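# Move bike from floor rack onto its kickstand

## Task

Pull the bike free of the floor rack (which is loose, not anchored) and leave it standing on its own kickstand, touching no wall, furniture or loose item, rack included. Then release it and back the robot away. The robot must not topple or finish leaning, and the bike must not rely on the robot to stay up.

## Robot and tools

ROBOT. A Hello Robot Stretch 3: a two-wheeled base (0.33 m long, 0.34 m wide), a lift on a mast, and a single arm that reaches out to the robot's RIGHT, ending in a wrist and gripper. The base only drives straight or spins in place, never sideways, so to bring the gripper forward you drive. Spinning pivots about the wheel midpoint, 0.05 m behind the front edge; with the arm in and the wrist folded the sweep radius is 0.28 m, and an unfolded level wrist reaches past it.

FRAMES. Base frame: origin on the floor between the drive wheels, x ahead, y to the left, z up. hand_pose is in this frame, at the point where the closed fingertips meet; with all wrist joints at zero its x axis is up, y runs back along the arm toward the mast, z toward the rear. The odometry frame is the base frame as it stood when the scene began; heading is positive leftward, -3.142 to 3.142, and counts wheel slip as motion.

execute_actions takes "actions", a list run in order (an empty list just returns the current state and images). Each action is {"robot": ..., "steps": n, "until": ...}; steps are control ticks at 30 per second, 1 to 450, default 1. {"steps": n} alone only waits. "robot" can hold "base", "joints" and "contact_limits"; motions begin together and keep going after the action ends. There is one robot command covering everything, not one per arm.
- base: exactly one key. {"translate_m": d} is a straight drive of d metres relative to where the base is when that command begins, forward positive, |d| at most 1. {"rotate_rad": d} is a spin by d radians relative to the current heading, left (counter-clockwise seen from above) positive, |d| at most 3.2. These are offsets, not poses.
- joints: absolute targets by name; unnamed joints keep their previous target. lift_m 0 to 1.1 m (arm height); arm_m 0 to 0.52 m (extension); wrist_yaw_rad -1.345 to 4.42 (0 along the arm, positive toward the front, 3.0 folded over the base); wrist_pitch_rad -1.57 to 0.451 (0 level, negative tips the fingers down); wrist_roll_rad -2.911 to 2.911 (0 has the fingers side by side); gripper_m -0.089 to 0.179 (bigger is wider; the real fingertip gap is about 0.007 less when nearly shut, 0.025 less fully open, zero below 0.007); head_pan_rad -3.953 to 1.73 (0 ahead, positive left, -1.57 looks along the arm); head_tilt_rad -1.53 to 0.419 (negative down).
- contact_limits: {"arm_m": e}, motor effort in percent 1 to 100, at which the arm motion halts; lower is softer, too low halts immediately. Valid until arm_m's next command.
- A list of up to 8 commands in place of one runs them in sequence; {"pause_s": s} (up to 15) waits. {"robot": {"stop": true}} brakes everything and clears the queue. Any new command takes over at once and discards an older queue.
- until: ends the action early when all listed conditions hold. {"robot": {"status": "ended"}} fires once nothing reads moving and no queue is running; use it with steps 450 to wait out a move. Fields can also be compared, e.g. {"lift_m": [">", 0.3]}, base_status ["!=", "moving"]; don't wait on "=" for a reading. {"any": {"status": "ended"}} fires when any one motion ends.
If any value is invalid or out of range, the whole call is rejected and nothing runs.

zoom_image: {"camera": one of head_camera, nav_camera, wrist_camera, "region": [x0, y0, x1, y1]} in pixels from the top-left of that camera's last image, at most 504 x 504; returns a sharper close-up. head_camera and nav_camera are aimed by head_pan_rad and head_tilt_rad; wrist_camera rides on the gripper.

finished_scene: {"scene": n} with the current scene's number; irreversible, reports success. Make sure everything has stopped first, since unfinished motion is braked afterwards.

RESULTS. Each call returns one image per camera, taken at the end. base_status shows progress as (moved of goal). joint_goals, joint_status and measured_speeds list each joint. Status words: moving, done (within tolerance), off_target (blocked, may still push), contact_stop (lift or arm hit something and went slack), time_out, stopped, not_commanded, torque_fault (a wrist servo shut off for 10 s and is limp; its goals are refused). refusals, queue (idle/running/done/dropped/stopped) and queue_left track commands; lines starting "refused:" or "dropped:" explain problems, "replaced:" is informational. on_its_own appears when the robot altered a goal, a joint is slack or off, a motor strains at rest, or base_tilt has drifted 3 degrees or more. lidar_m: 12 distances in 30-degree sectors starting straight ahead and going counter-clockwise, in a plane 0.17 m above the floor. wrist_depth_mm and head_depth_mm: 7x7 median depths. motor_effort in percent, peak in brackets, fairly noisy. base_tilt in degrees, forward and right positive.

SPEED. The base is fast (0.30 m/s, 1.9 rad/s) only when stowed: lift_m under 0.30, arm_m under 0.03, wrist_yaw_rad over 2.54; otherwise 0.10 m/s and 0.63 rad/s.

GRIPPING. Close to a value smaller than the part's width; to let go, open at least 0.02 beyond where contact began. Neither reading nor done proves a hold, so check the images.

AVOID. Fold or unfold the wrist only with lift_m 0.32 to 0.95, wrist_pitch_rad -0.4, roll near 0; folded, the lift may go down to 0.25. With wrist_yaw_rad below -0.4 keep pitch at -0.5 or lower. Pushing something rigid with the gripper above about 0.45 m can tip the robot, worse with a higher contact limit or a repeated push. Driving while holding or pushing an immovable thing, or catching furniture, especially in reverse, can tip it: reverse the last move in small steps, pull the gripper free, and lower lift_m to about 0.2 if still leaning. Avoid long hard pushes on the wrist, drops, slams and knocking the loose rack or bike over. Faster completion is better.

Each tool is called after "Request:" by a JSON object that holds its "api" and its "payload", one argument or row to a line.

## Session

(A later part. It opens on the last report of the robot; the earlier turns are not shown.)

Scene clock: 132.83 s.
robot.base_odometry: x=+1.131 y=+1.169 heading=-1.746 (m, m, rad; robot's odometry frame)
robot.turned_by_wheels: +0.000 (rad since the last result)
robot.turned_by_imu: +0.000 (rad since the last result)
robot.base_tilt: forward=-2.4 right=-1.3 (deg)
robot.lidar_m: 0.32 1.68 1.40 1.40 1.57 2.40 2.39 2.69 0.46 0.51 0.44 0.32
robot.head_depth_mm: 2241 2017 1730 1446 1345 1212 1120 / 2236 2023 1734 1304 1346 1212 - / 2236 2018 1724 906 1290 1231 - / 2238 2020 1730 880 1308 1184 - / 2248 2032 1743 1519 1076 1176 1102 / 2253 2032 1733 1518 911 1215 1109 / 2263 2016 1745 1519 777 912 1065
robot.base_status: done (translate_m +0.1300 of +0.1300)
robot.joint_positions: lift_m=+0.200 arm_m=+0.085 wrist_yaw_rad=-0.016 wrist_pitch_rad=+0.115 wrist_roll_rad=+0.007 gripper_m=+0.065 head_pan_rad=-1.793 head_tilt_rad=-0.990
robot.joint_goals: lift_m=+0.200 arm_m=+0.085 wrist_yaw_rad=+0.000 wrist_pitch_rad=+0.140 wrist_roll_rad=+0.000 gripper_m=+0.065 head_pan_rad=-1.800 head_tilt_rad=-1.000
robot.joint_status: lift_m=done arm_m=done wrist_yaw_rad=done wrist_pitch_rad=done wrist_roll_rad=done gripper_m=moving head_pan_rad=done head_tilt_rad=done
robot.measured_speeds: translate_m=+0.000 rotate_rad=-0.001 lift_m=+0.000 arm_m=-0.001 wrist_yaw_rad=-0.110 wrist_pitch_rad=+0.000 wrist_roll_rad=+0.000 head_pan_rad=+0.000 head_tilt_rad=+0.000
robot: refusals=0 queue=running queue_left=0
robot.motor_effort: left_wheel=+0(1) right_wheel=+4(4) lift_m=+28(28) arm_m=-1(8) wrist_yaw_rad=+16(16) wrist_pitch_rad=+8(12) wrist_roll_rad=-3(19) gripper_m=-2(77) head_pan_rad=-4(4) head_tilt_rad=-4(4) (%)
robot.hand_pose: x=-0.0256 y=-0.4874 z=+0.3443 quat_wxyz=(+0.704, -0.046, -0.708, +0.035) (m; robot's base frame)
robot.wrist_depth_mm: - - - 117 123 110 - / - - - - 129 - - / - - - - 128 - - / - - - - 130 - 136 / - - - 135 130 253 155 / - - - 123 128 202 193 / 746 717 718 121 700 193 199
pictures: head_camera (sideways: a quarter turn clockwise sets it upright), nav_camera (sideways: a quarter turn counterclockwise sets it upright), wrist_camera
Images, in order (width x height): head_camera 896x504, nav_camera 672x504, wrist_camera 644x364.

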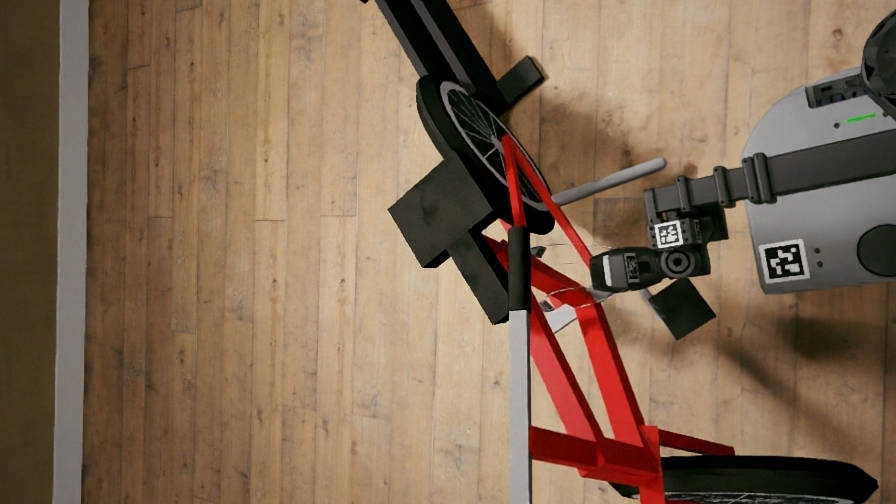

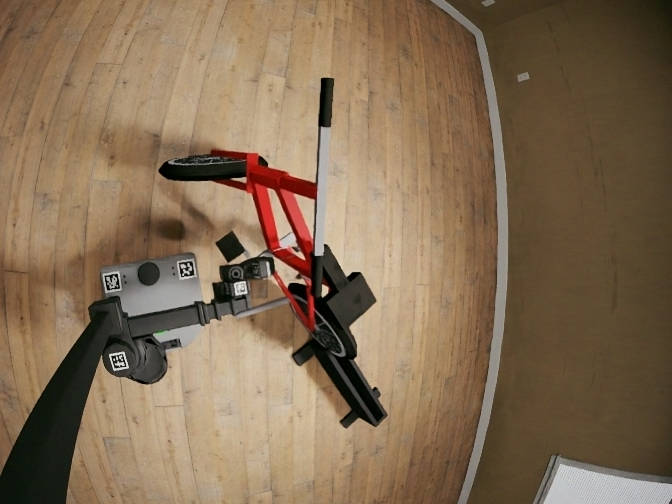

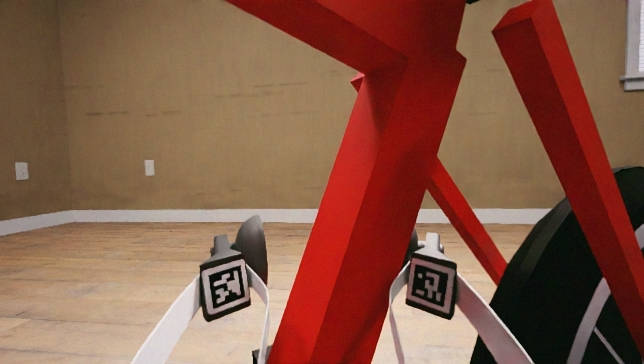

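Request:
{"api": "execute_actions", "payload": {
  "actions": [
    {"robot":[{"base":{"translate_m":-0.012},"joints":{"gripper_m":0.08}},{"joints":{"arm_m":0,"wrist_pitch_rad":0}},{"joints":{"wrist_pitch_rad":-0.4,"lift_m":0.335,"gripper_m":0.0}},{"joints":{"wrist_yaw_rad":3.0}},{"joints":{"lift_m":0.28}},{"base":{"translate_m":-0.9}},{"base":{"translate_m":-0.9}},{"base":{"rotate_rad":1.92},"joints":{"head_pan_rad":-1.9,"head_tilt_rad":-0.7}}],"steps":450,"until":{"robot":{"status":"ended"}}},
    {"steps":450,"until":{"robot":{"status":"ended"}}}
  ]
}}

Scene clock: 141.10 s.
robot.base_odometry: x=+1.133 y=+1.181 heading=-1.746 (m, m, rad; robot's odometry frame)
robot.turned_by_wheels: +0.000 (rad since the last result)
robot.turned_by_imu: -0.009 (rad since the last result)
robot.base_tilt: forward=-2.4 right=-1.3 (deg)
robot.lidar_m: 0.30 1.69 1.41 1.40 1.57 2.39 2.38 0.99 0.42 0.19 0.18 0.31
robot.head_depth_mm: 2225 2011 1742 1466 1346 1209 1120 / 2231 2024 1733 1435 1336 1207 - / 2231 2012 1732 1515 827 937 - / 2244 2018 1729 1524 1129 1119 - / 2242 2045 1729 1512 1281 782 1103 / 2252 2014 1734 1517 1355 749 1106 / 2259 2018 1739 1519 1352 981 828
robot.base_status: done (translate_m -0.0120 of -0.0120)
robot.joint_positions: lift_m=+0.335 arm_m=+0.001 wrist_yaw_rad=+1.046 wrist_pitch_rad=-0.325 wrist_roll_rad=-0.003 gripper_m=+0.000 head_pan_rad=-1.795 head_tilt_rad=-0.990
robot.joint_goals: lift_m=+0.335 arm_m=+0.000 wrist_yaw_rad=+1.090 wrist_pitch_rad=-0.400 wrist_roll_rad=+0.000 gripper_m=+0.000 head_pan_rad=-1.800 head_tilt_rad=-1.000
robot.joint_status: lift_m=done arm_m=done wrist_yaw_rad=off_target wrist_pitch_rad=done wrist_roll_rad=done gripper_m=done head_pan_rad=done head_tilt_rad=done
robot.measured_speeds: translate_m=+0.000 rotate_rad=+0.000 lift_m=+0.000 arm_m=+0.000 wrist_yaw_rad=+0.000 wrist_pitch_rad=+0.000 wrist_roll_rad=+0.000 head_pan_rad=+0.000 head_tilt_rad=+0.000
robot: refusals=0 queue=dropped queue_left=0
robot.on_its_own: wrist_yaw_rad is held at +1.090, not at your +3.000, by its stall guard, which is still easing; right_wheel is at rest, and its effort (+20) is outside its rest range (-18 to +18); wrist_pitch_rad is at rest, and its effort (-27) is outside its rest range (-20 to +32)
robot.motor_effort: left_wheel=-5(11) right_wheel=+20(44) lift_m=+23(35) arm_m=-7(8) wrist_yaw_rad=+37(95) wrist_pitch_rad=-27(29) wrist_roll_rad=+1(3) gripper_m=-6(81) head_pan_rad=-2(5) head_tilt_rad=-3(4) (%)
robot.hand_pose: x=+0.1820 y=-0.2644 z=+0.3694 quat_wxyz=(+0.663, +0.447, -0.546, +0.250) (m; robot's base frame)
robot.wrist_depth_mm: - - - - - - - / - - - - - - - / 85 105 - - - - - / 94 118 - - - - 963 / 732 122 272 826 797 793 788 / 191 122 131 - 643 630 629 / 169 122 128 142 535 533 527
pictures: head_camera (sideways: a quarter turn clockwise sets it upright), nav_camera (sideways: a quarter turn counterclockwise sets it upright), wrist_camera
dropped: robot: command 3 of its queue: wrist_yaw_rad: off_target
Images, in order (width x height): head_camera 896x504, nav_camera 672x504, wrist_camera 644x364.

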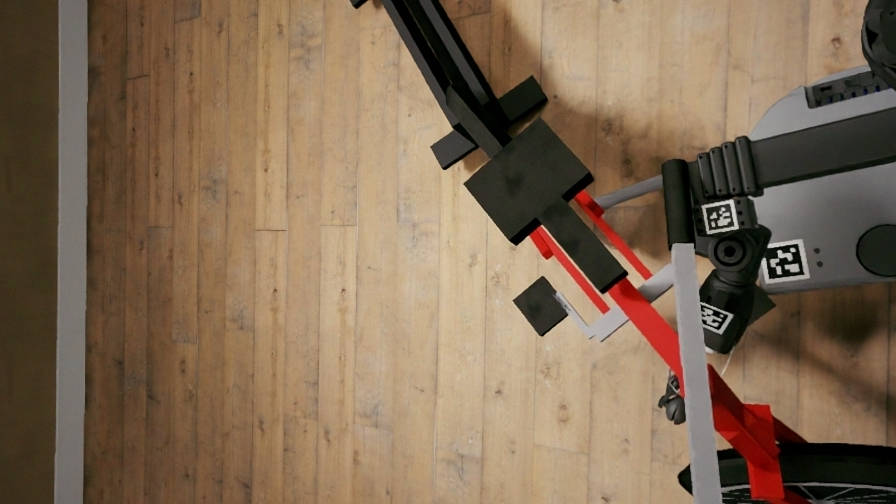

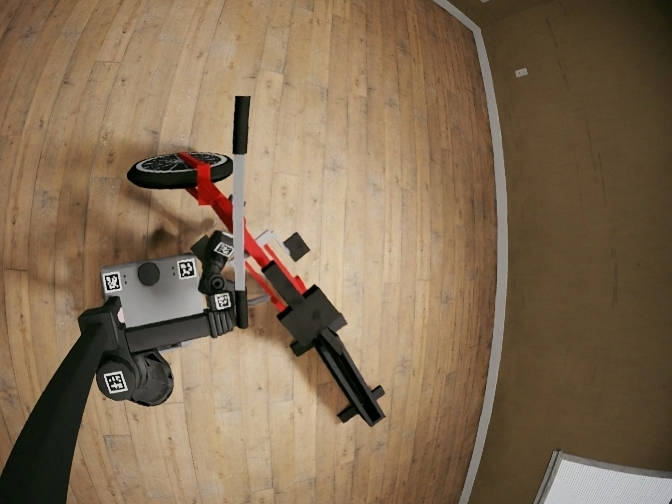

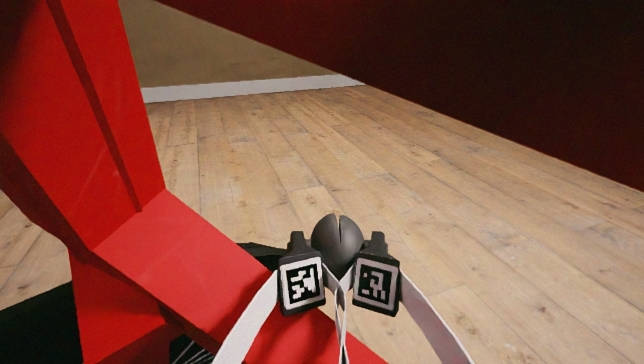

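Request:
{"api": "execute_actions", "payload": {
  "actions": [
    {"robot":[{"joints":{"wrist_yaw_rad":0.95,"wrist_pitch_rad":-0.25}},{"base":{"translate_m":-0.12}}],"steps":250,"until":{"robot":{"status":"ended"}}}
  ]
}}

Scene clock: 144.47 s.
robot.base_odometry: x=+1.154 y=+1.299 heading=-1.746 (m, m, rad; robot's odometry frame)
robot.turned_by_wheels: +0.001 (rad since the last result)
robot.turned_by_imu: +0.000 (rad since the last result)
robot.base_tilt: forward=-2.4 right=-1.3 (deg)
robot.lidar_m: 0.43 1.72 1.43 1.42 1.60 2.27 2.26 2.53 0.49 0.39 0.24 0.25
robot.head_depth_mm: 2223 2011 1737 1464 1342 1219 1117 / 2224 2018 1717 1435 1344 1212 - / 2242 2020 1728 1435 1347 1239 - / 2209 2027 1737 1511 820 1236 - / 2231 2013 1732 1521 877 1162 1108 / 2247 2041 1739 1521 1310 1013 1108 / 2238 2027 1739 1526 1353 1165 1107
robot.base_status: done (translate_m -0.1200 of -0.1200)
robot.joint_positions: lift_m=+0.335 arm_m=+0.001 wrist_yaw_rad=+0.952 wrist_pitch_rad=-0.272 wrist_roll_rad=-0.007 gripper_m=+0.000 head_pan_rad=-1.795 head_tilt_rad=-0.990
robot.joint_goals: lift_m=+0.335 arm_m=+0.000 wrist_yaw_rad=+0.950 wrist_pitch_rad=-0.250 wrist_roll_rad=+0.000 gripper_m=+0.000 head_pan_rad=-1.800 head_tilt_rad=-1.000
robot.joint_status: lift_m=done arm_m=done wrist_yaw_rad=done wrist_pitch_rad=done wrist_roll_rad=done gripper_m=done head_pan_rad=done head_tilt_rad=done
robot.measured_speeds: translate_m=+0.000 rotate_rad=+0.000 lift_m=+0.000 arm_m=+0.000 wrist_yaw_rad=+0.000 wrist_pitch_rad=+0.000 wrist_roll_rad=+0.000 head_pan_rad=+0.000 head_tilt_rad=+0.000
robot: refusals=0 queue=done queue_left=0
robot.motor_effort: left_wheel=+2(5) right_wheel=-1(20) lift_m=+27(27) arm_m=-3(7) wrist_yaw_rad=-1(36) wrist_pitch_rad=+7(26) wrist_roll_rad=+3(3) gripper_m=-1(6) head_pan_rad=-3(4) head_tilt_rad=-4(3) (%)
robot.hand_pose: x=+0.1744 y=-0.2856 z=+0.3819 quat_wxyz=(+0.669, +0.405, -0.576, +0.237) (m; robot's base frame)
robot.wrist_depth_mm: 113 101 93 99 - - - / 176 - 101 90 86 97 - / 188 - - 101 89 81 82 / 208 221 - - 102 89 80 / 209 214 394 932 854 809 89 / 260 320 225 - 659 344 134 / 319 428 518 243 530 174 123
pictures: head_camera (sideways: a quarter turn clockwise sets it upright), nav_camera (sideways: a quarter turn counterclockwise sets it upright), wrist_camera
Images, in order (width x height): head_camera 896x504, nav_camera 672x504, wrist_camera 644x364.

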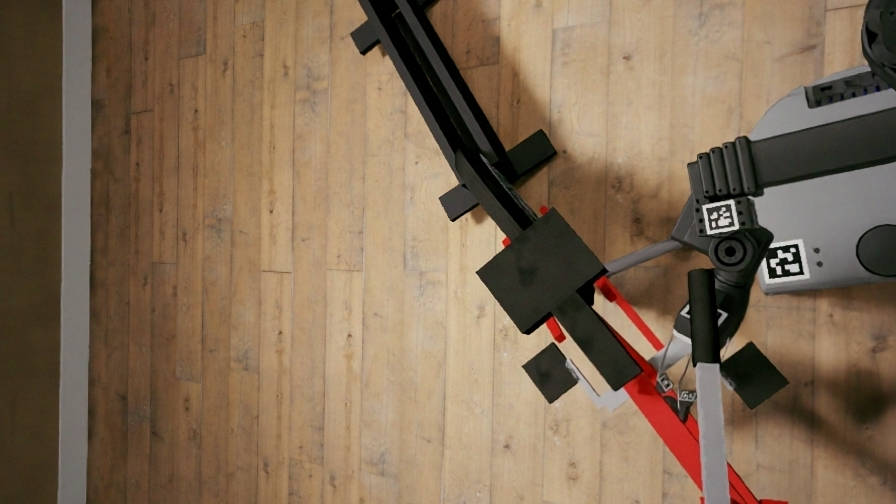

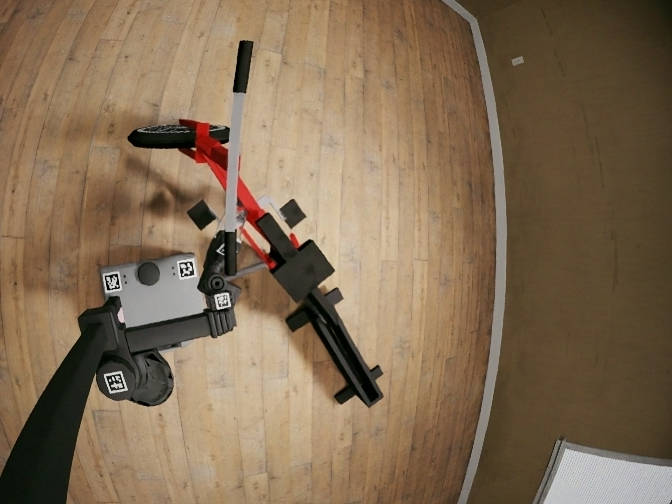

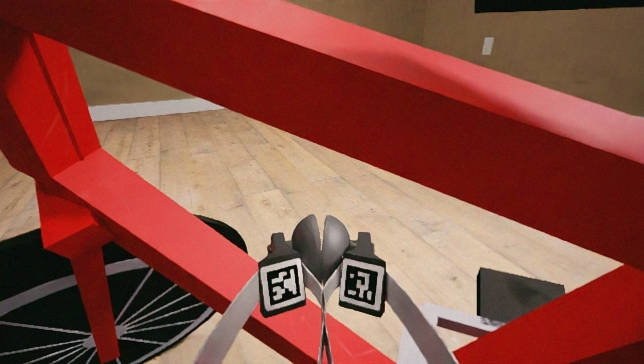

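Request:
{"api": "execute_actions", "payload": {
  "actions": [
    {"robot":[{"base":{"translate_m":-0.04}},{"joints":{"wrist_yaw_rad":1.5},"base":{"translate_m":-0.2}},{"joints":{"wrist_pitch_rad":-0.4}},{"joints":{"wrist_yaw_rad":3.0}},{"joints":{"lift_m":0.28},"base":{"translate_m":-0.7}},{"base":{"translate_m":-0.7}},{"base":{"rotate_rad":1.95},"joints":{"head_pan_rad":-1.57,"head_tilt_rad":-0.75}},{"base":{"translate_m":-0.95}}],"steps":450,"until":{"robot":{"status":"ended"}}},
    {"steps":450,"until":{"robot":{"status":"ended"}}}
  ]
}}

Scene clock: 167.63 s.
robot.base_odometry: x=+0.509 y=+2.721 heading=+0.204 (m, m, rad; robot's odometry frame)
robot.turned_by_wheels: +1.950 (rad since the last result)
robot.turned_by_imu: +1.944 (rad since the last result)
robot.base_tilt: forward=-2.3 right=-1.4 (deg)
robot.lidar_m: 1.60 1.20 1.16 1.21 1.25 1.21 1.26 1.75 0.57 0.55 2.63 2.55
robot.head_depth_mm: 3249 3177 2339 1867 1546 1322 1159 / 3437 3143 2324 1859 1536 1264 1156 / 3688 3154 2346 1745 1472 1252 1154 / 3848 2979 1839 1810 1538 1317 1151 / 3550 3145 2329 1857 1527 1316 1154 / 3171 3133 2312 1840 1538 1322 1150 / 2849 3018 2331 1854 1544 1319 1152
robot.base_status: done (translate_m -0.9500 of -0.9500)
robot.joint_positions: lift_m=+0.280 arm_m=+0.001 wrist_yaw_rad=+2.999 wrist_pitch_rad=-0.412 wrist_roll_rad=-0.005 gripper_m=+0.000 head_pan_rad=-1.577 head_tilt_rad=-0.754
robot.joint_goals: lift_m=+0.280 arm_m=+0.000 wrist_yaw_rad=+3.000 wrist_pitch_rad=-0.400 wrist_roll_rad=+0.000 gripper_m=+0.000 head_pan_rad=-1.570 head_tilt_rad=-0.750
robot.joint_status: lift_m=done arm_m=done wrist_yaw_rad=done wrist_pitch_rad=done wrist_roll_rad=done gripper_m=done head_pan_rad=done head_tilt_rad=done
robot.measured_speeds: translate_m=+0.000 rotate_rad=+0.000 lift_m=+0.000 arm_m=+0.000 wrist_yaw_rad=+0.000 wrist_pitch_rad=+0.000 wrist_roll_rad=+0.000 head_pan_rad=+0.000 head_tilt_rad=+0.000
robot: refusals=0 queue=done queue_left=0
robot.motor_effort: left_wheel=-2(12) right_wheel=+3(13) lift_m=+27(27) arm_m=-4(3) wrist_yaw_rad=+1(1) wrist_pitch_rad=+4(6) wrist_roll_rad=+2(3) gripper_m=-1(1) head_pan_rad=+4(30) head_tilt_rad=+1(12) (%)
robot.hand_pose: x=+0.0108 y=+0.0767 z=+0.2941 quat_wxyz=(+0.194, +0.699, +0.096, +0.682) (m; robot's base frame)
robot.wrist_depth_mm: - - - - - 987 889 / - - - - - - 961 / 994 - - - - - - / 804 785 764 760 765 760 761 / 623 611 642 646 609 606 607 / 508 514 - - 506 500 508 / 448 - - - 431 428 427
pictures: head_camera (sideways: a quarter turn clockwise sets it upright), nav_camera (sideways: a quarter turn counterclockwise sets it upright), wrist_camera
Images, in order (width x height): head_camera 896x504, nav_camera 672x504, wrist_camera 644x364.

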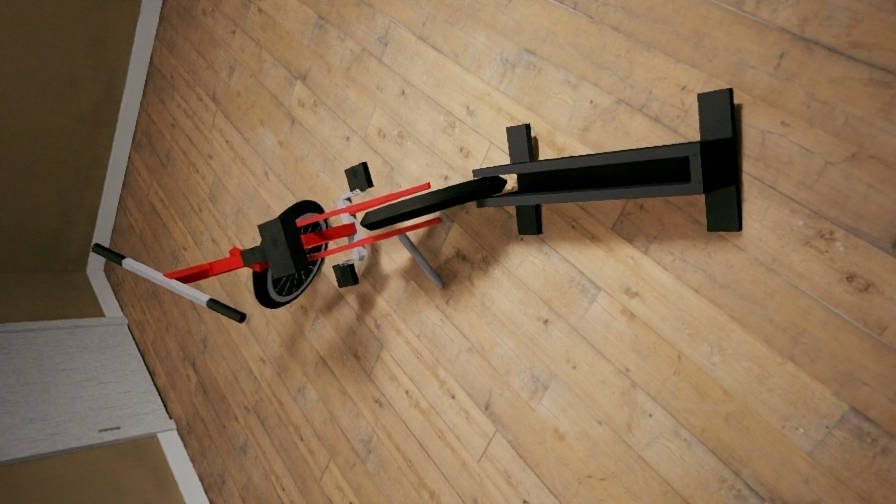

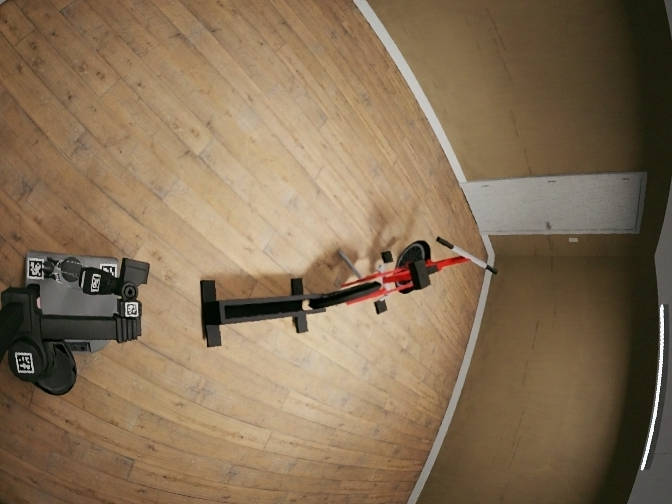

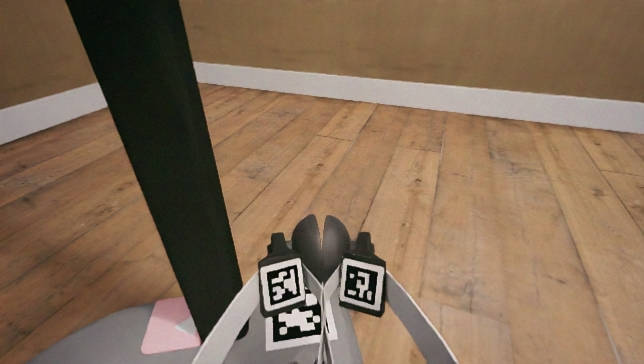

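Request:
{"api": "execute_actions", "payload": {
  "actions": [
    {"robot":[{"base":{"translate_m":-0.126},"joints":{"lift_m":0.34}},{"joints":{"wrist_yaw_rad":0,"head_tilt_rad":-1.0}},{"joints":{"arm_m":0.345,"wrist_pitch_rad":-1.2,"wrist_roll_rad":1.57,"gripper_m":0.055}},{"joints":{"lift_m":0.275}}],"steps":450,"until":{"robot":{"status":"ended"}}}
  ]
}}

Scene clock: 177.17 s.
robot.base_odometry: x=+0.386 y=+2.696 heading=+0.204 (m, m, rad; robot's odometry frame)
robot.turned_by_wheels: +0.000 (rad since the last result)
robot.turned_by_imu: -0.001 (rad since the last result)
robot.base_tilt: forward=-2.3 right=-1.3 (deg)
robot.lidar_m: 1.70 1.26 1.22 1.27 1.13 1.10 1.15 1.59 3.50 0.54 2.74 2.65
robot.head_depth_mm: 2432 2020 1739 1517 1341 1216 1101 / 2423 2029 1734 1515 1349 1213 - / 2429 2026 1737 1545 1315 1210 - / 2418 1904 1595 1467 1325 1213 - / 1835 1984 1734 1525 1352 1214 1104 / 2357 2038 1751 1524 1350 1216 1106 / 2421 2026 1746 1522 1348 1220 1106
robot.base_status: done (translate_m -0.1260 of -0.1260)
robot.joint_positions: lift_m=+0.295 arm_m=+0.345 wrist_yaw_rad=-0.004 wrist_pitch_rad=-1.190 wrist_roll_rad=+1.568 gripper_m=+0.055 head_pan_rad=-1.577 head_tilt_rad=-0.988
robot.joint_goals: lift_m=+0.295 arm_m=+0.345 wrist_yaw_rad=+0.000 wrist_pitch_rad=-1.200 wrist_roll_rad=+1.570 gripper_m=+0.055 head_pan_rad=-1.570 head_tilt_rad=-1.000
robot.joint_status: lift_m=contact_stop arm_m=done wrist_yaw_rad=done wrist_pitch_rad=done wrist_roll_rad=done gripper_m=done head_pan_rad=done head_tilt_rad=done
robot.measured_speeds: translate_m=+0.000 rotate_rad=-0.001 lift_m=-0.005 arm_m=+0.000 wrist_yaw_rad=-0.020 wrist_pitch_rad=+0.096 wrist_roll_rad=+0.024 head_pan_rad=+0.000 head_tilt_rad=+0.000
robot: refusals=0 queue=dropped queue_left=0
robot.on_its_own: lift_m is slack since a contact_stop, until your next command for it (your +0.275 is given up)
robot.motor_effort: left_wheel=-5(12) right_wheel=+10(11) lift_m=+20(35) arm_m=+5(6) wrist_yaw_rad=+4(2) wrist_pitch_rad=-6(6) wrist_roll_rad=+1(6) gripper_m=-3(81) head_pan_rad=+4(4) head_tilt_rad=-5(17) (%)
robot.hand_pose: x=-0.0218 y=-0.5623 z=+0.1867 quat_wxyz=(+0.001, -0.001, -0.828, -0.561) (m; robot's base frame)
robot.wrist_depth_mm: 484 427 378 339 306 283 261 / 504 440 391 280 311 287 267 / 488 451 402 299 318 293 271 / 347 286 244 215 326 300 276 / 332 220 191 171 331 306 281 / 293 258 - 201 - 312 289 / 606 535 445 198 355 317 294
pictures: head_camera (sideways: a quarter turn clockwise sets it upright), nav_camera (sideways: a quarter turn counterclockwise sets it upright), wrist_camera
Images, in order (width x height): head_camera 896x504, nav_camera 672x504, wrist_camera 644x364.

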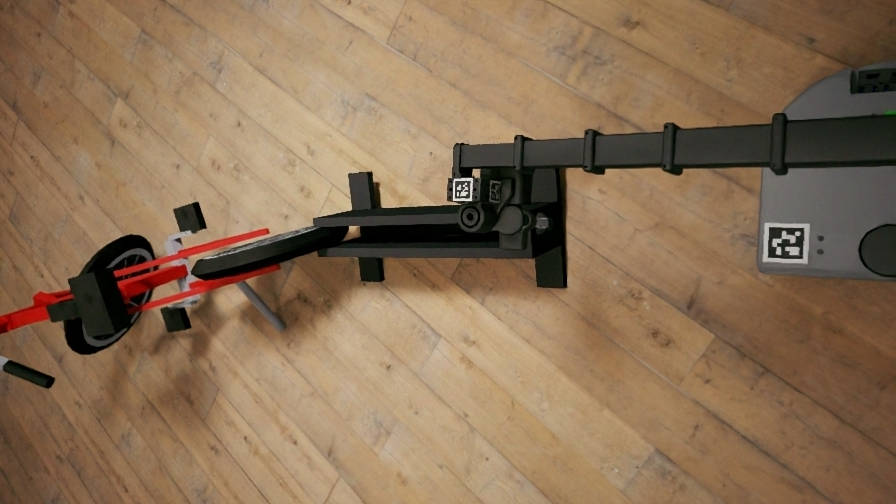

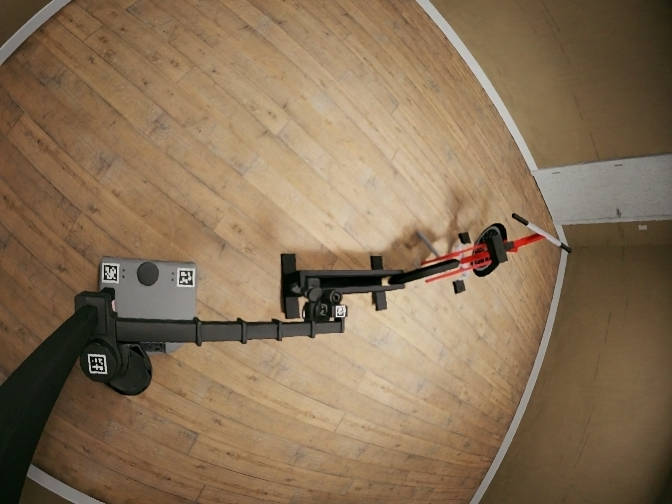

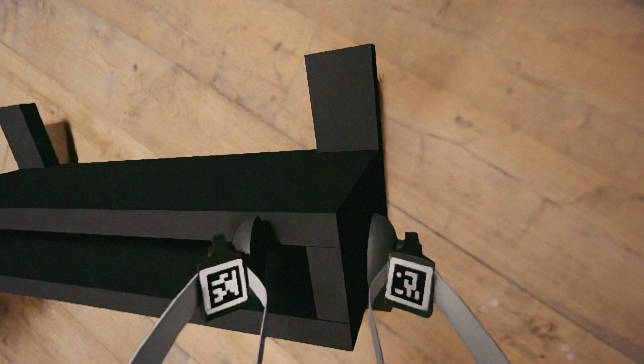

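Request:
{"api": "execute_actions", "payload": {
  "actions": [
    {"robot":[{"joints":{"lift_m":0.31}},{"base":{"translate_m":0.025},"joints":{"arm_m":0.338}},{"joints":{"lift_m":0.245}},{"joints":{"gripper_m":-0.02}},{"joints":{"arm_m":0.16},"contact_limits":{"arm_m":70}}],"steps":450,"until":{"robot":{"status":"ended"}}}
  ]
}}

Scene clock: 184.33 s.
robot.base_odometry: x=+0.410 y=+2.701 heading=+0.204 (m, m, rad; robot's odometry frame)
robot.turned_by_wheels: +0.001 (rad since the last result)
robot.turned_by_imu: +0.001 (rad since the last result)
robot.base_tilt: forward=-2.3 right=-1.3 (deg)
robot.lidar_m: 1.68 1.25 1.21 1.26 1.16 1.12 1.17 1.63 3.51 0.39 2.72 2.63
robot.head_depth_mm: 2428 2033 1735 1520 1348 1213 1103 / 2422 2020 1733 1528 1350 1212 - / 2423 1938 1703 1497 1363 1198 - / 1768 1644 1676 1497 1343 1216 - / 2374 2033 1732 1523 1350 1213 1103 / 2413 2038 1733 1513 1352 1210 1106 / 2431 2018 1738 1520 1353 1217 1112
robot.base_status: done (translate_m +0.0250 of +0.0250)
robot.joint_positions: lift_m=+0.245 arm_m=+0.161 wrist_yaw_rad=+0.008 wrist_pitch_rad=-1.093 wrist_roll_rad=+1.574 gripper_m=-0.019 head_pan_rad=-1.577 head_tilt_rad=-0.988
robot.joint_goals: lift_m=+0.245 arm_m=+0.160 wrist_yaw_rad=+0.000 wrist_pitch_rad=-1.200 wrist_roll_rad=+1.570 gripper_m=-0.020 head_pan_rad=-1.570 head_tilt_rad=-1.000
robot.joint_status: lift_m=done arm_m=done wrist_yaw_rad=done wrist_pitch_rad=done wrist_roll_rad=done gripper_m=done head_pan_rad=done head_tilt_rad=done
robot.measured_speeds: translate_m=+0.000 rotate_rad=+0.000 lift_m=+0.000 arm_m=+0.000 wrist_yaw_rad=+0.000 wrist_pitch_rad=+0.000 wrist_roll_rad=+0.000 head_pan_rad=+0.000 head_tilt_rad=+0.000
robot: refusals=0 queue=done queue_left=0
robot.on_its_own: arm_m is at rest, and its effort (-16) is outside its rest range (-14 to +14); wrist_pitch_rad is at rest, and its effort (-39) is outside its rest range (-20 to +32)
robot.motor_effort: left_wheel=+5(5) right_wheel=-11(12) lift_m=+33(33) arm_m=-16(21) wrist_yaw_rad=-7(10) wrist_pitch_rad=-39(52) wrist_roll_rad=-2(2) gripper_m=-25(94) head_pan_rad=+5(3) head_tilt_rad=-4(4) (%)
robot.contact_limits: arm_m 42 (drawing in: default 26, maximum 42; extending or still: default 36, maximum 59)
robot.hand_pose: x=-0.0208 y=-0.4024 z=+0.1448 quat_wxyz=(+0.001, +0.002, -0.854, -0.520) (m; robot's base frame)
robot.wrist_depth_mm: 492 409 348 236 261 238 215 / 480 427 357 248 268 243 218 / 400 325 272 234 273 248 222 / 202 164 137 152 279 252 227 / 263 249 208 143 288 258 231 / 637 201 - 145 290 264 237 / 665 537 415 332 313 271 241
pictures: head_camera (sideways: a quarter turn clockwise sets it upright), nav_camera (sideways: a quarter turn counterclockwise sets it upright), wrist_camera
Images, in order (width x height): head_camera 896x504, nav_camera 672x504, wrist_camera 644x364.

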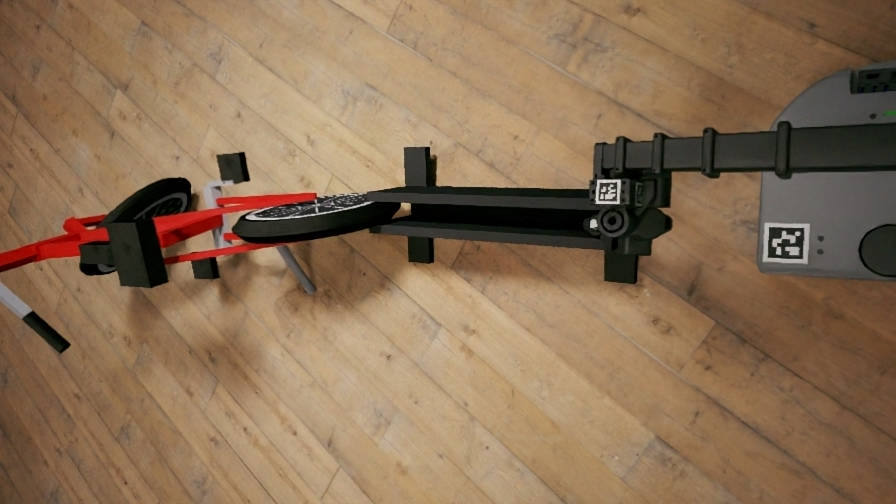

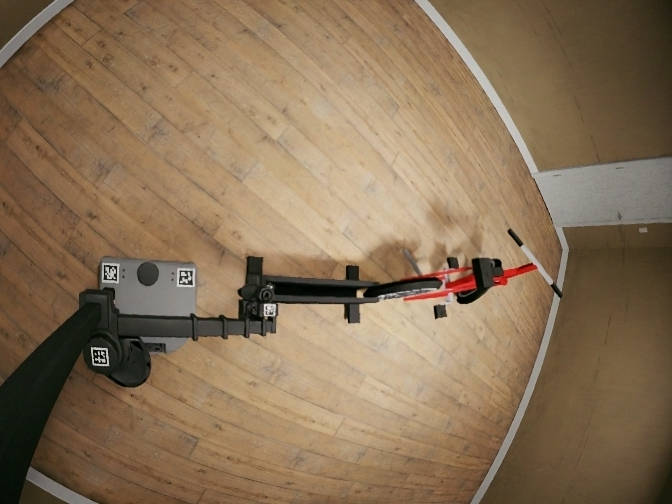

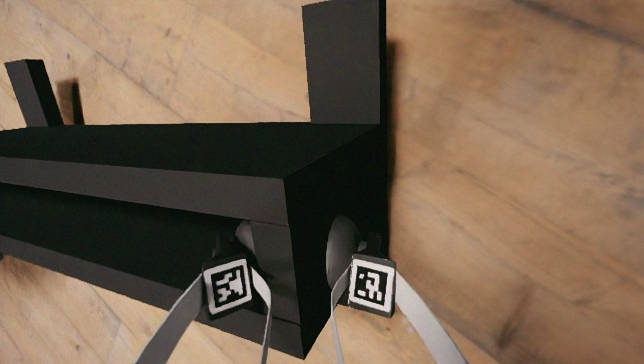

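Request:
{"api": "execute_actions", "payload": {
  "actions": [
    {"robot":[{"joints":{"wrist_pitch_rad":-1.12}},{"base":{"translate_m":-0.06}},{"joints":{"arm_m":0.05},"contact_limits":{"arm_m":42}}],"steps":300,"until":{"robot":{"status":"ended"}}}
  ]
}}

Scene clock: 191.87 s.
robot.base_odometry: x=+0.352 y=+2.689 heading=+0.204 (m, m, rad; robot's odometry frame)
robot.turned_by_wheels: +0.000 (rad since the last result)
robot.turned_by_imu: -0.001 (rad since the last result)
robot.base_tilt: forward=-2.4 right=-1.2 (deg)
robot.lidar_m: 1.72 1.28 1.24 1.29 1.11 1.07 1.12 1.55 3.50 0.30 2.78 2.68
robot.head_depth_mm: 2417 2021 1740 1512 1343 1215 1103 / 2421 2012 1732 1515 1347 1208 - / 2450 1942 1670 1450 1302 1177 - / 2303 1439 1633 1471 1325 1197 - / 2372 2022 1749 1520 1355 1214 1104 / 2446 2010 1741 1516 1347 1213 1104 / 2439 2035 1746 1517 1352 1216 1108
robot.base_status: done (translate_m -0.0600 of -0.0600)
robot.joint_positions: lift_m=+0.245 arm_m=+0.051 wrist_yaw_rad=+0.048 wrist_pitch_rad=-1.024 wrist_roll_rad=+1.578 gripper_m=-0.019 head_pan_rad=-1.577 head_tilt_rad=-0.988
robot.joint_goals: lift_m=+0.245 arm_m=+0.050 wrist_yaw_rad=+0.041 wrist_pitch_rad=-1.120 wrist_roll_rad=+1.570 gripper_m=-0.020 head_pan_rad=-1.570 head_tilt_rad=-1.000
robot.joint_status: lift_m=done arm_m=done wrist_yaw_rad=done wrist_pitch_rad=done wrist_roll_rad=done gripper_m=done head_pan_rad=done head_tilt_rad=done
robot.measured_speeds: translate_m=+0.000 rotate_rad=+0.000 lift_m=+0.000 arm_m=+0.000 wrist_yaw_rad=+0.000 wrist_pitch_rad=+0.000 wrist_roll_rad=+0.000 head_pan_rad=+0.000 head_tilt_rad=+0.000
robot: refusals=0 queue=done queue_left=0
robot.on_its_own: wrist_yaw_rad is held at +0.041, not at your +0.000, by its stall guard, which is not easing now; arm_m is at rest, and its effort (-17) is outside its rest range (-14 to +14); wrist_pitch_rad is at rest, and its effort (-35) is outside its rest range (-20 to +32)
robot.motor_effort: left_wheel=+3(12) right_wheel=-8(24) lift_m=+33(33) arm_m=-17(21) wrist_yaw_rad=-6(21) wrist_pitch_rad=-35(46) wrist_roll_rad=-3(3) gripper_m=-26(29) head_pan_rad=+4(5) head_tilt_rad=-4(4) (%)
robot.contact_limits: arm_m 42 (drawing in: default 26, maximum 42; extending or still: default 36, maximum 59)
robot.hand_pose: x=-0.0162 y=-0.3086 z=+0.1520 quat_wxyz=(+0.009, +0.019, -0.871, -0.490) (m; robot's base frame)
robot.wrist_depth_mm: 597 455 370 239 261 239 216 / 624 481 381 253 265 243 221 / 391 311 263 228 273 248 226 / 338 179 141 151 279 251 232 / 303 247 209 145 287 260 237 / 806 532 151 149 294 263 244 / 847 631 453 347 322 269 248
pictures: head_camera (sideways: a quarter turn clockwise sets it upright), nav_camera (sideways: a quarter turn counterclockwise sets it upright), wrist_camera
Images, in order (width x height): head_camera 896x504, nav_camera 672x504, wrist_camera 644x364.

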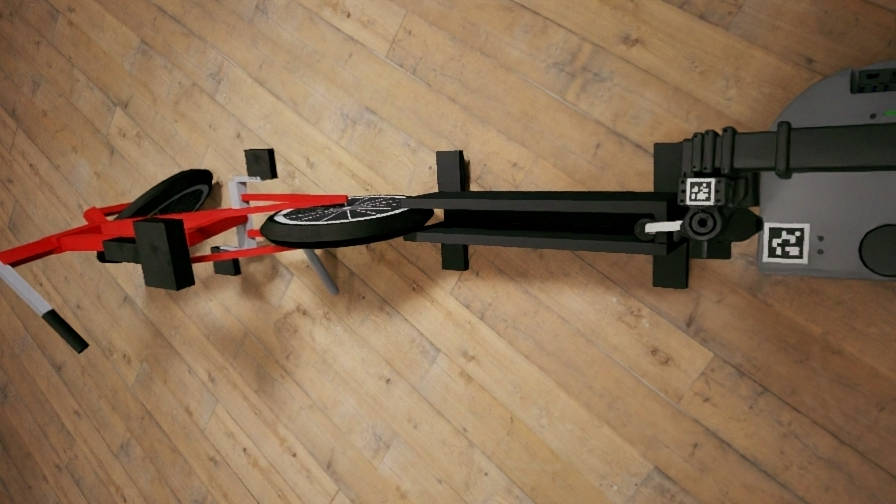

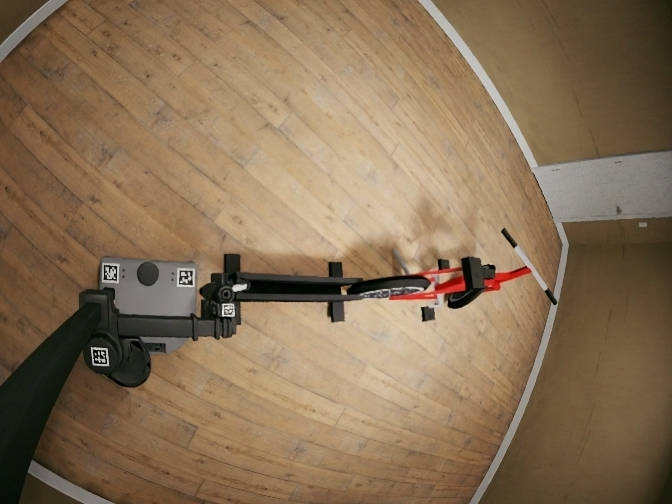

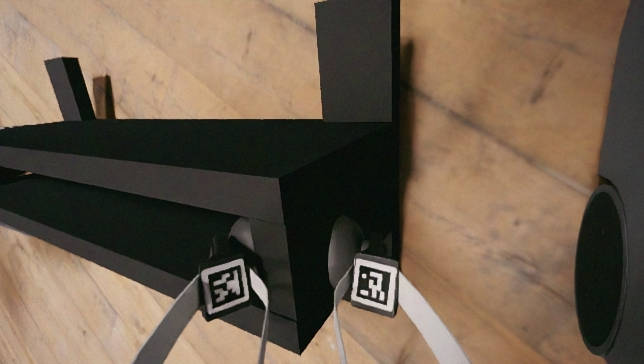

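Request:
{"api": "execute_actions", "payload": {
  "actions": [
    {"robot":[{"joints":{"gripper_m":0.06}},{"joints":{"lift_m":0.36,"wrist_pitch_rad":-1.1,"wrist_yaw_rad":0}},{"base":{"rotate_rad":-0.7}},{"base":{"translate_m":-0.35}},{"base":{"rotate_rad":0.7},"joints":{"arm_m":0.29}},{"base":{"translate_m":0.268}}],"steps":450,"until":{"robot":{"status":"ended"}}},
    {"steps":150,"until":{"robot":{"status":"ended"}}}
  ]
}}

Scene clock: 195.23 s.
robot.base_odometry: x=+0.352 y=+2.689 heading=+0.204 (m, m, rad; robot's odometry frame)
robot.turned_by_wheels: +0.000 (rad since the last result)
robot.turned_by_imu: +0.000 (rad since the last result)
robot.base_tilt: forward=-2.6 right=-1.4 (deg)
robot.lidar_m: 1.72 1.28 1.24 1.29 1.11 1.07 1.12 1.55 0.29 0.28 2.78 2.69
robot.head_depth_mm: 2439 2025 1738 1520 1350 1219 1103 / 2408 2033 1729 1513 1345 1213 - / 2422 1934 1665 1471 1306 1128 - / 2283 1390 1635 1466 1332 1179 - / 2371 2022 1736 1520 1350 1209 1102 / 2435 2022 1730 1515 1348 1223 1105 / 2427 2039 1739 1521 1351 1215 1104
robot.base_status: done (translate_m -0.0600 of -0.0600)
robot.joint_positions: lift_m=+0.359 arm_m=+0.051 wrist_yaw_rad=+0.003 wrist_pitch_rad=-1.020 wrist_roll_rad=+1.574 gripper_m=+0.060 head_pan_rad=-1.577 head_tilt_rad=-0.988
robot.joint_goals: lift_m=+0.360 arm_m=+0.050 wrist_yaw_rad=+0.000 wrist_pitch_rad=-1.100 wrist_roll_rad=+1.570 gripper_m=+0.060 head_pan_rad=-1.570 head_tilt_rad=-1.000
robot.joint_status: lift_m=done arm_m=done wrist_yaw_rad=done wrist_pitch_rad=off_target wrist_roll_rad=done gripper_m=done head_pan_rad=done head_tilt_rad=done
robot.measured_speeds: translate_m=+0.000 rotate_rad=+0.000 lift_m=+0.000 arm_m=+0.000 wrist_yaw_rad=+0.000 wrist_pitch_rad=+0.000 wrist_roll_rad=+0.000 head_pan_rad=+0.000 head_tilt_rad=+0.000
robot: refusals=0 queue=dropped queue_left=0
robot.on_its_own: wrist_pitch_rad is at rest, and its effort (-29) is outside its rest range (-20 to +32)
robot.motor_effort: left_wheel=+1(3) right_wheel=-1(8) lift_m=+43(45) arm_m=-13(18) wrist_yaw_rad=-2(10) wrist_pitch_rad=-29(35) wrist_roll_rad=-2(3) gripper_m=-11(80) head_pan_rad=+4(4) head_tilt_rad=-5(4) (%)
robot.contact_limits: arm_m 42 (drawing in: default 26, maximum 42; extending or still: default 36, maximum 59)
robot.hand_pose: x=-0.0212 y=-0.3093 z=+0.2671 quat_wxyz=(-0.001, +0.000, -0.872, -0.489) (m; robot's base frame)
robot.wrist_depth_mm: 856 638 525 440 359 335 310 / 896 661 541 457 363 342 316 / 936 626 507 238 229 348 - / 478 227 137 163 234 353 - / - 321 137 166 392 360 - / - 833 142 169 - 370 341 / - 801 615 502 430 371 335
pictures: head_camera (sideways: a quarter turn clockwise sets it upright), nav_camera (sideways: a quarter turn counterclockwise sets it upright), wrist_camera
dropped: robot: command 1 of its queue: wrist_pitch_rad: off_target
Images, in order (width x height): head_camera 896x504, nav_camera 672x504, wrist_camera 644x364.

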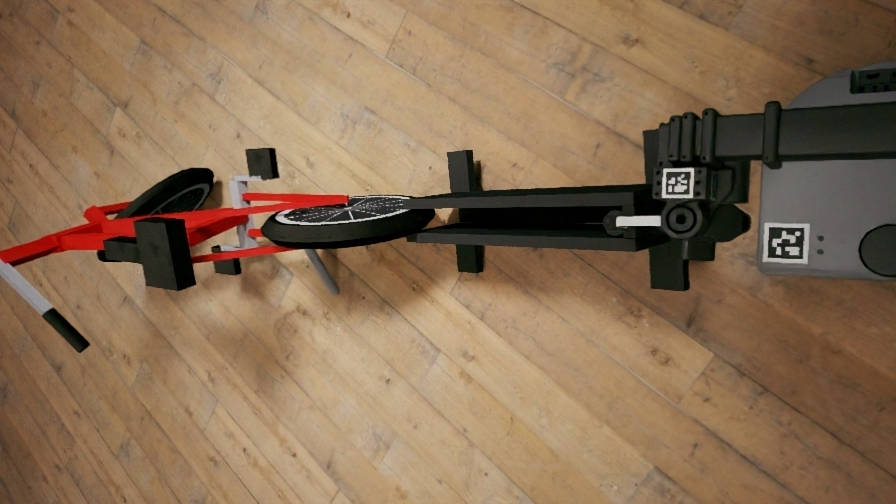

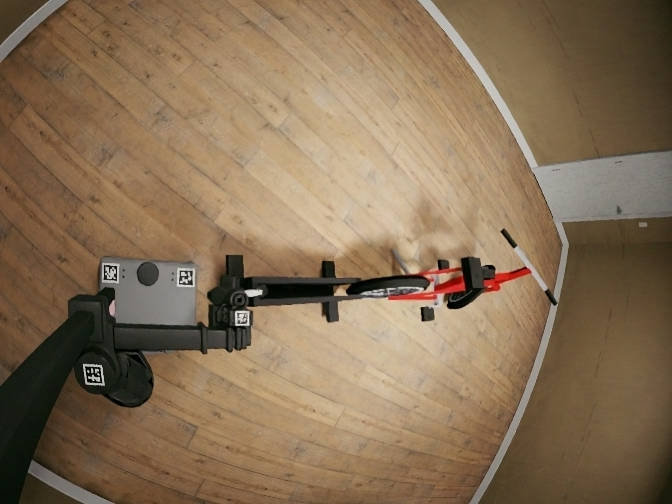

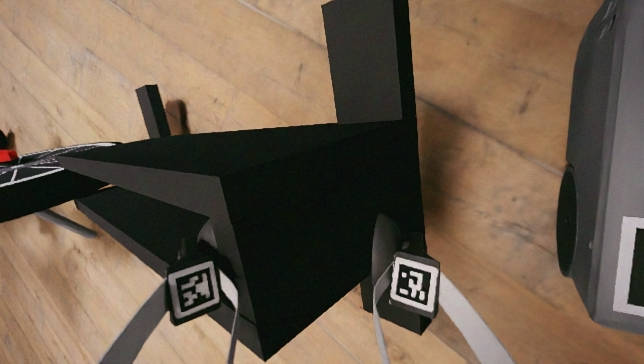

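Request:
{"api": "execute_actions", "payload": {
  "actions": [
    {"robot":[{"joints":{"lift_m":0.25,"wrist_pitch_rad":-1.0}},{"joints":{"arm_m":0.075,"gripper_m":0.09}},{"joints":{"lift_m":0.3}}],"steps":300,"until":{"robot":{"status":"ended"}}}
  ]
}}

Scene clock: 199.40 s.
robot.base_odometry: x=+0.352 y=+2.689 heading=+0.204 (m, m, rad; robot's odometry frame)
robot.turned_by_wheels: +0.000 (rad since the last result)
robot.turned_by_imu: +0.000 (rad since the last result)
robot.base_tilt: forward=-2.4 right=-1.3 (deg)
robot.lidar_m: 1.72 1.28 1.24 1.30 1.10 1.07 1.12 1.55 3.50 0.29 0.31 2.68
robot.head_depth_mm: 2406 2007 1725 1512 1346 1217 1104 / 2434 2032 1728 1522 1346 1211 - / 2437 1940 1672 1462 1335 1178 - / 2303 1402 1644 1462 1233 1180 - / 2382 2037 1736 1518 1352 1213 1107 / 2426 2027 1739 1522 1349 1216 1102 / 2424 2032 1737 1525 1353 1213 1107
robot.base_status: done (translate_m -0.0600 of -0.0600)
robot.joint_positions: lift_m=+0.300 arm_m=+0.075 wrist_yaw_rad=+0.002 wrist_pitch_rad=-1.011 wrist_roll_rad=+1.566 gripper_m=+0.090 head_pan_rad=-1.577 head_tilt_rad=-0.988
robot.joint_goals: lift_m=+0.300 arm_m=+0.075 wrist_yaw_rad=+0.000 wrist_pitch_rad=-1.000 wrist_roll_rad=+1.570 gripper_m=+0.090 head_pan_rad=-1.570 head_tilt_rad=-1.000
robot.joint_status: lift_m=done arm_m=done wrist_yaw_rad=done wrist_pitch_rad=done wrist_roll_rad=done gripper_m=done head_pan_rad=done head_tilt_rad=done
robot.measured_speeds: translate_m=+0.000 rotate_rad=+0.000 lift_m=+0.000 arm_m=+0.000 wrist_yaw_rad=+0.000 wrist_pitch_rad=+0.000 wrist_roll_rad=+0.000 head_pan_rad=+0.000 head_tilt_rad=+0.000
robot: refusals=0 queue=done queue_left=0
robot.motor_effort: left_wheel=+0(4) right_wheel=+1(14) lift_m=+33(42) arm_m=+5(12) wrist_yaw_rad=-1(20) wrist_pitch_rad=+3(30) wrist_roll_rad=+2(2) gripper_m=+1(82) head_pan_rad=+5(5) head_tilt_rad=-5(5) (%)
robot.hand_pose: x=-0.0212 y=-0.3351 z=+0.2086 quat_wxyz=(+0.003, +0.002, -0.875, -0.484) (m; robot's base frame)
robot.wrist_depth_mm: 732 556 448 375 323 285 257 / 784 554 469 385 327 292 261 / 768 540 472 399 284 296 266 / 418 328 328 329 298 301 272 / 812 365 241 222 238 307 279 / 964 712 270 251 183 310 285 / - 724 550 232 244 328 284
pictures: head_camera (sideways: a quarter turn clockwise sets it upright), nav_camera (sideways: a quarter turn counterclockwise sets it upright), wrist_camera
Images, in order (width x height): head_camera 896x504, nav_camera 672x504, wrist_camera 644x364.

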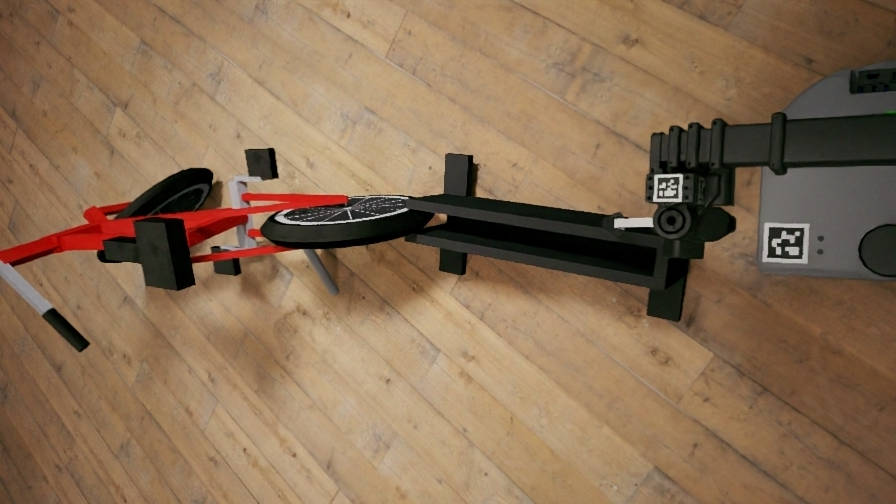

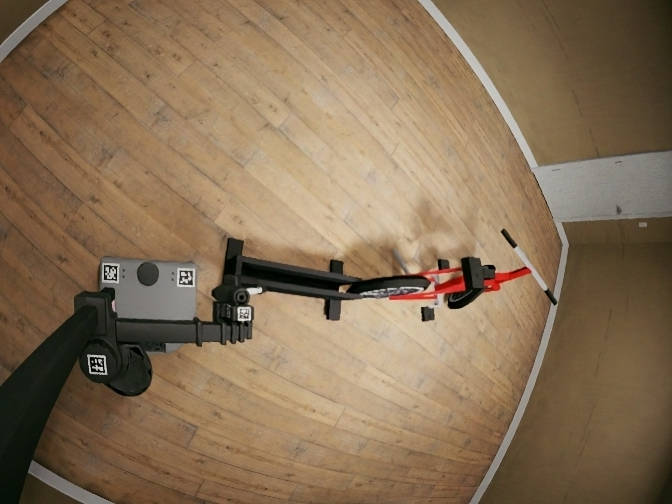

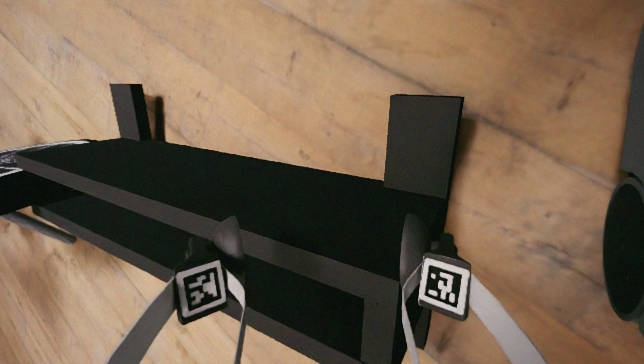

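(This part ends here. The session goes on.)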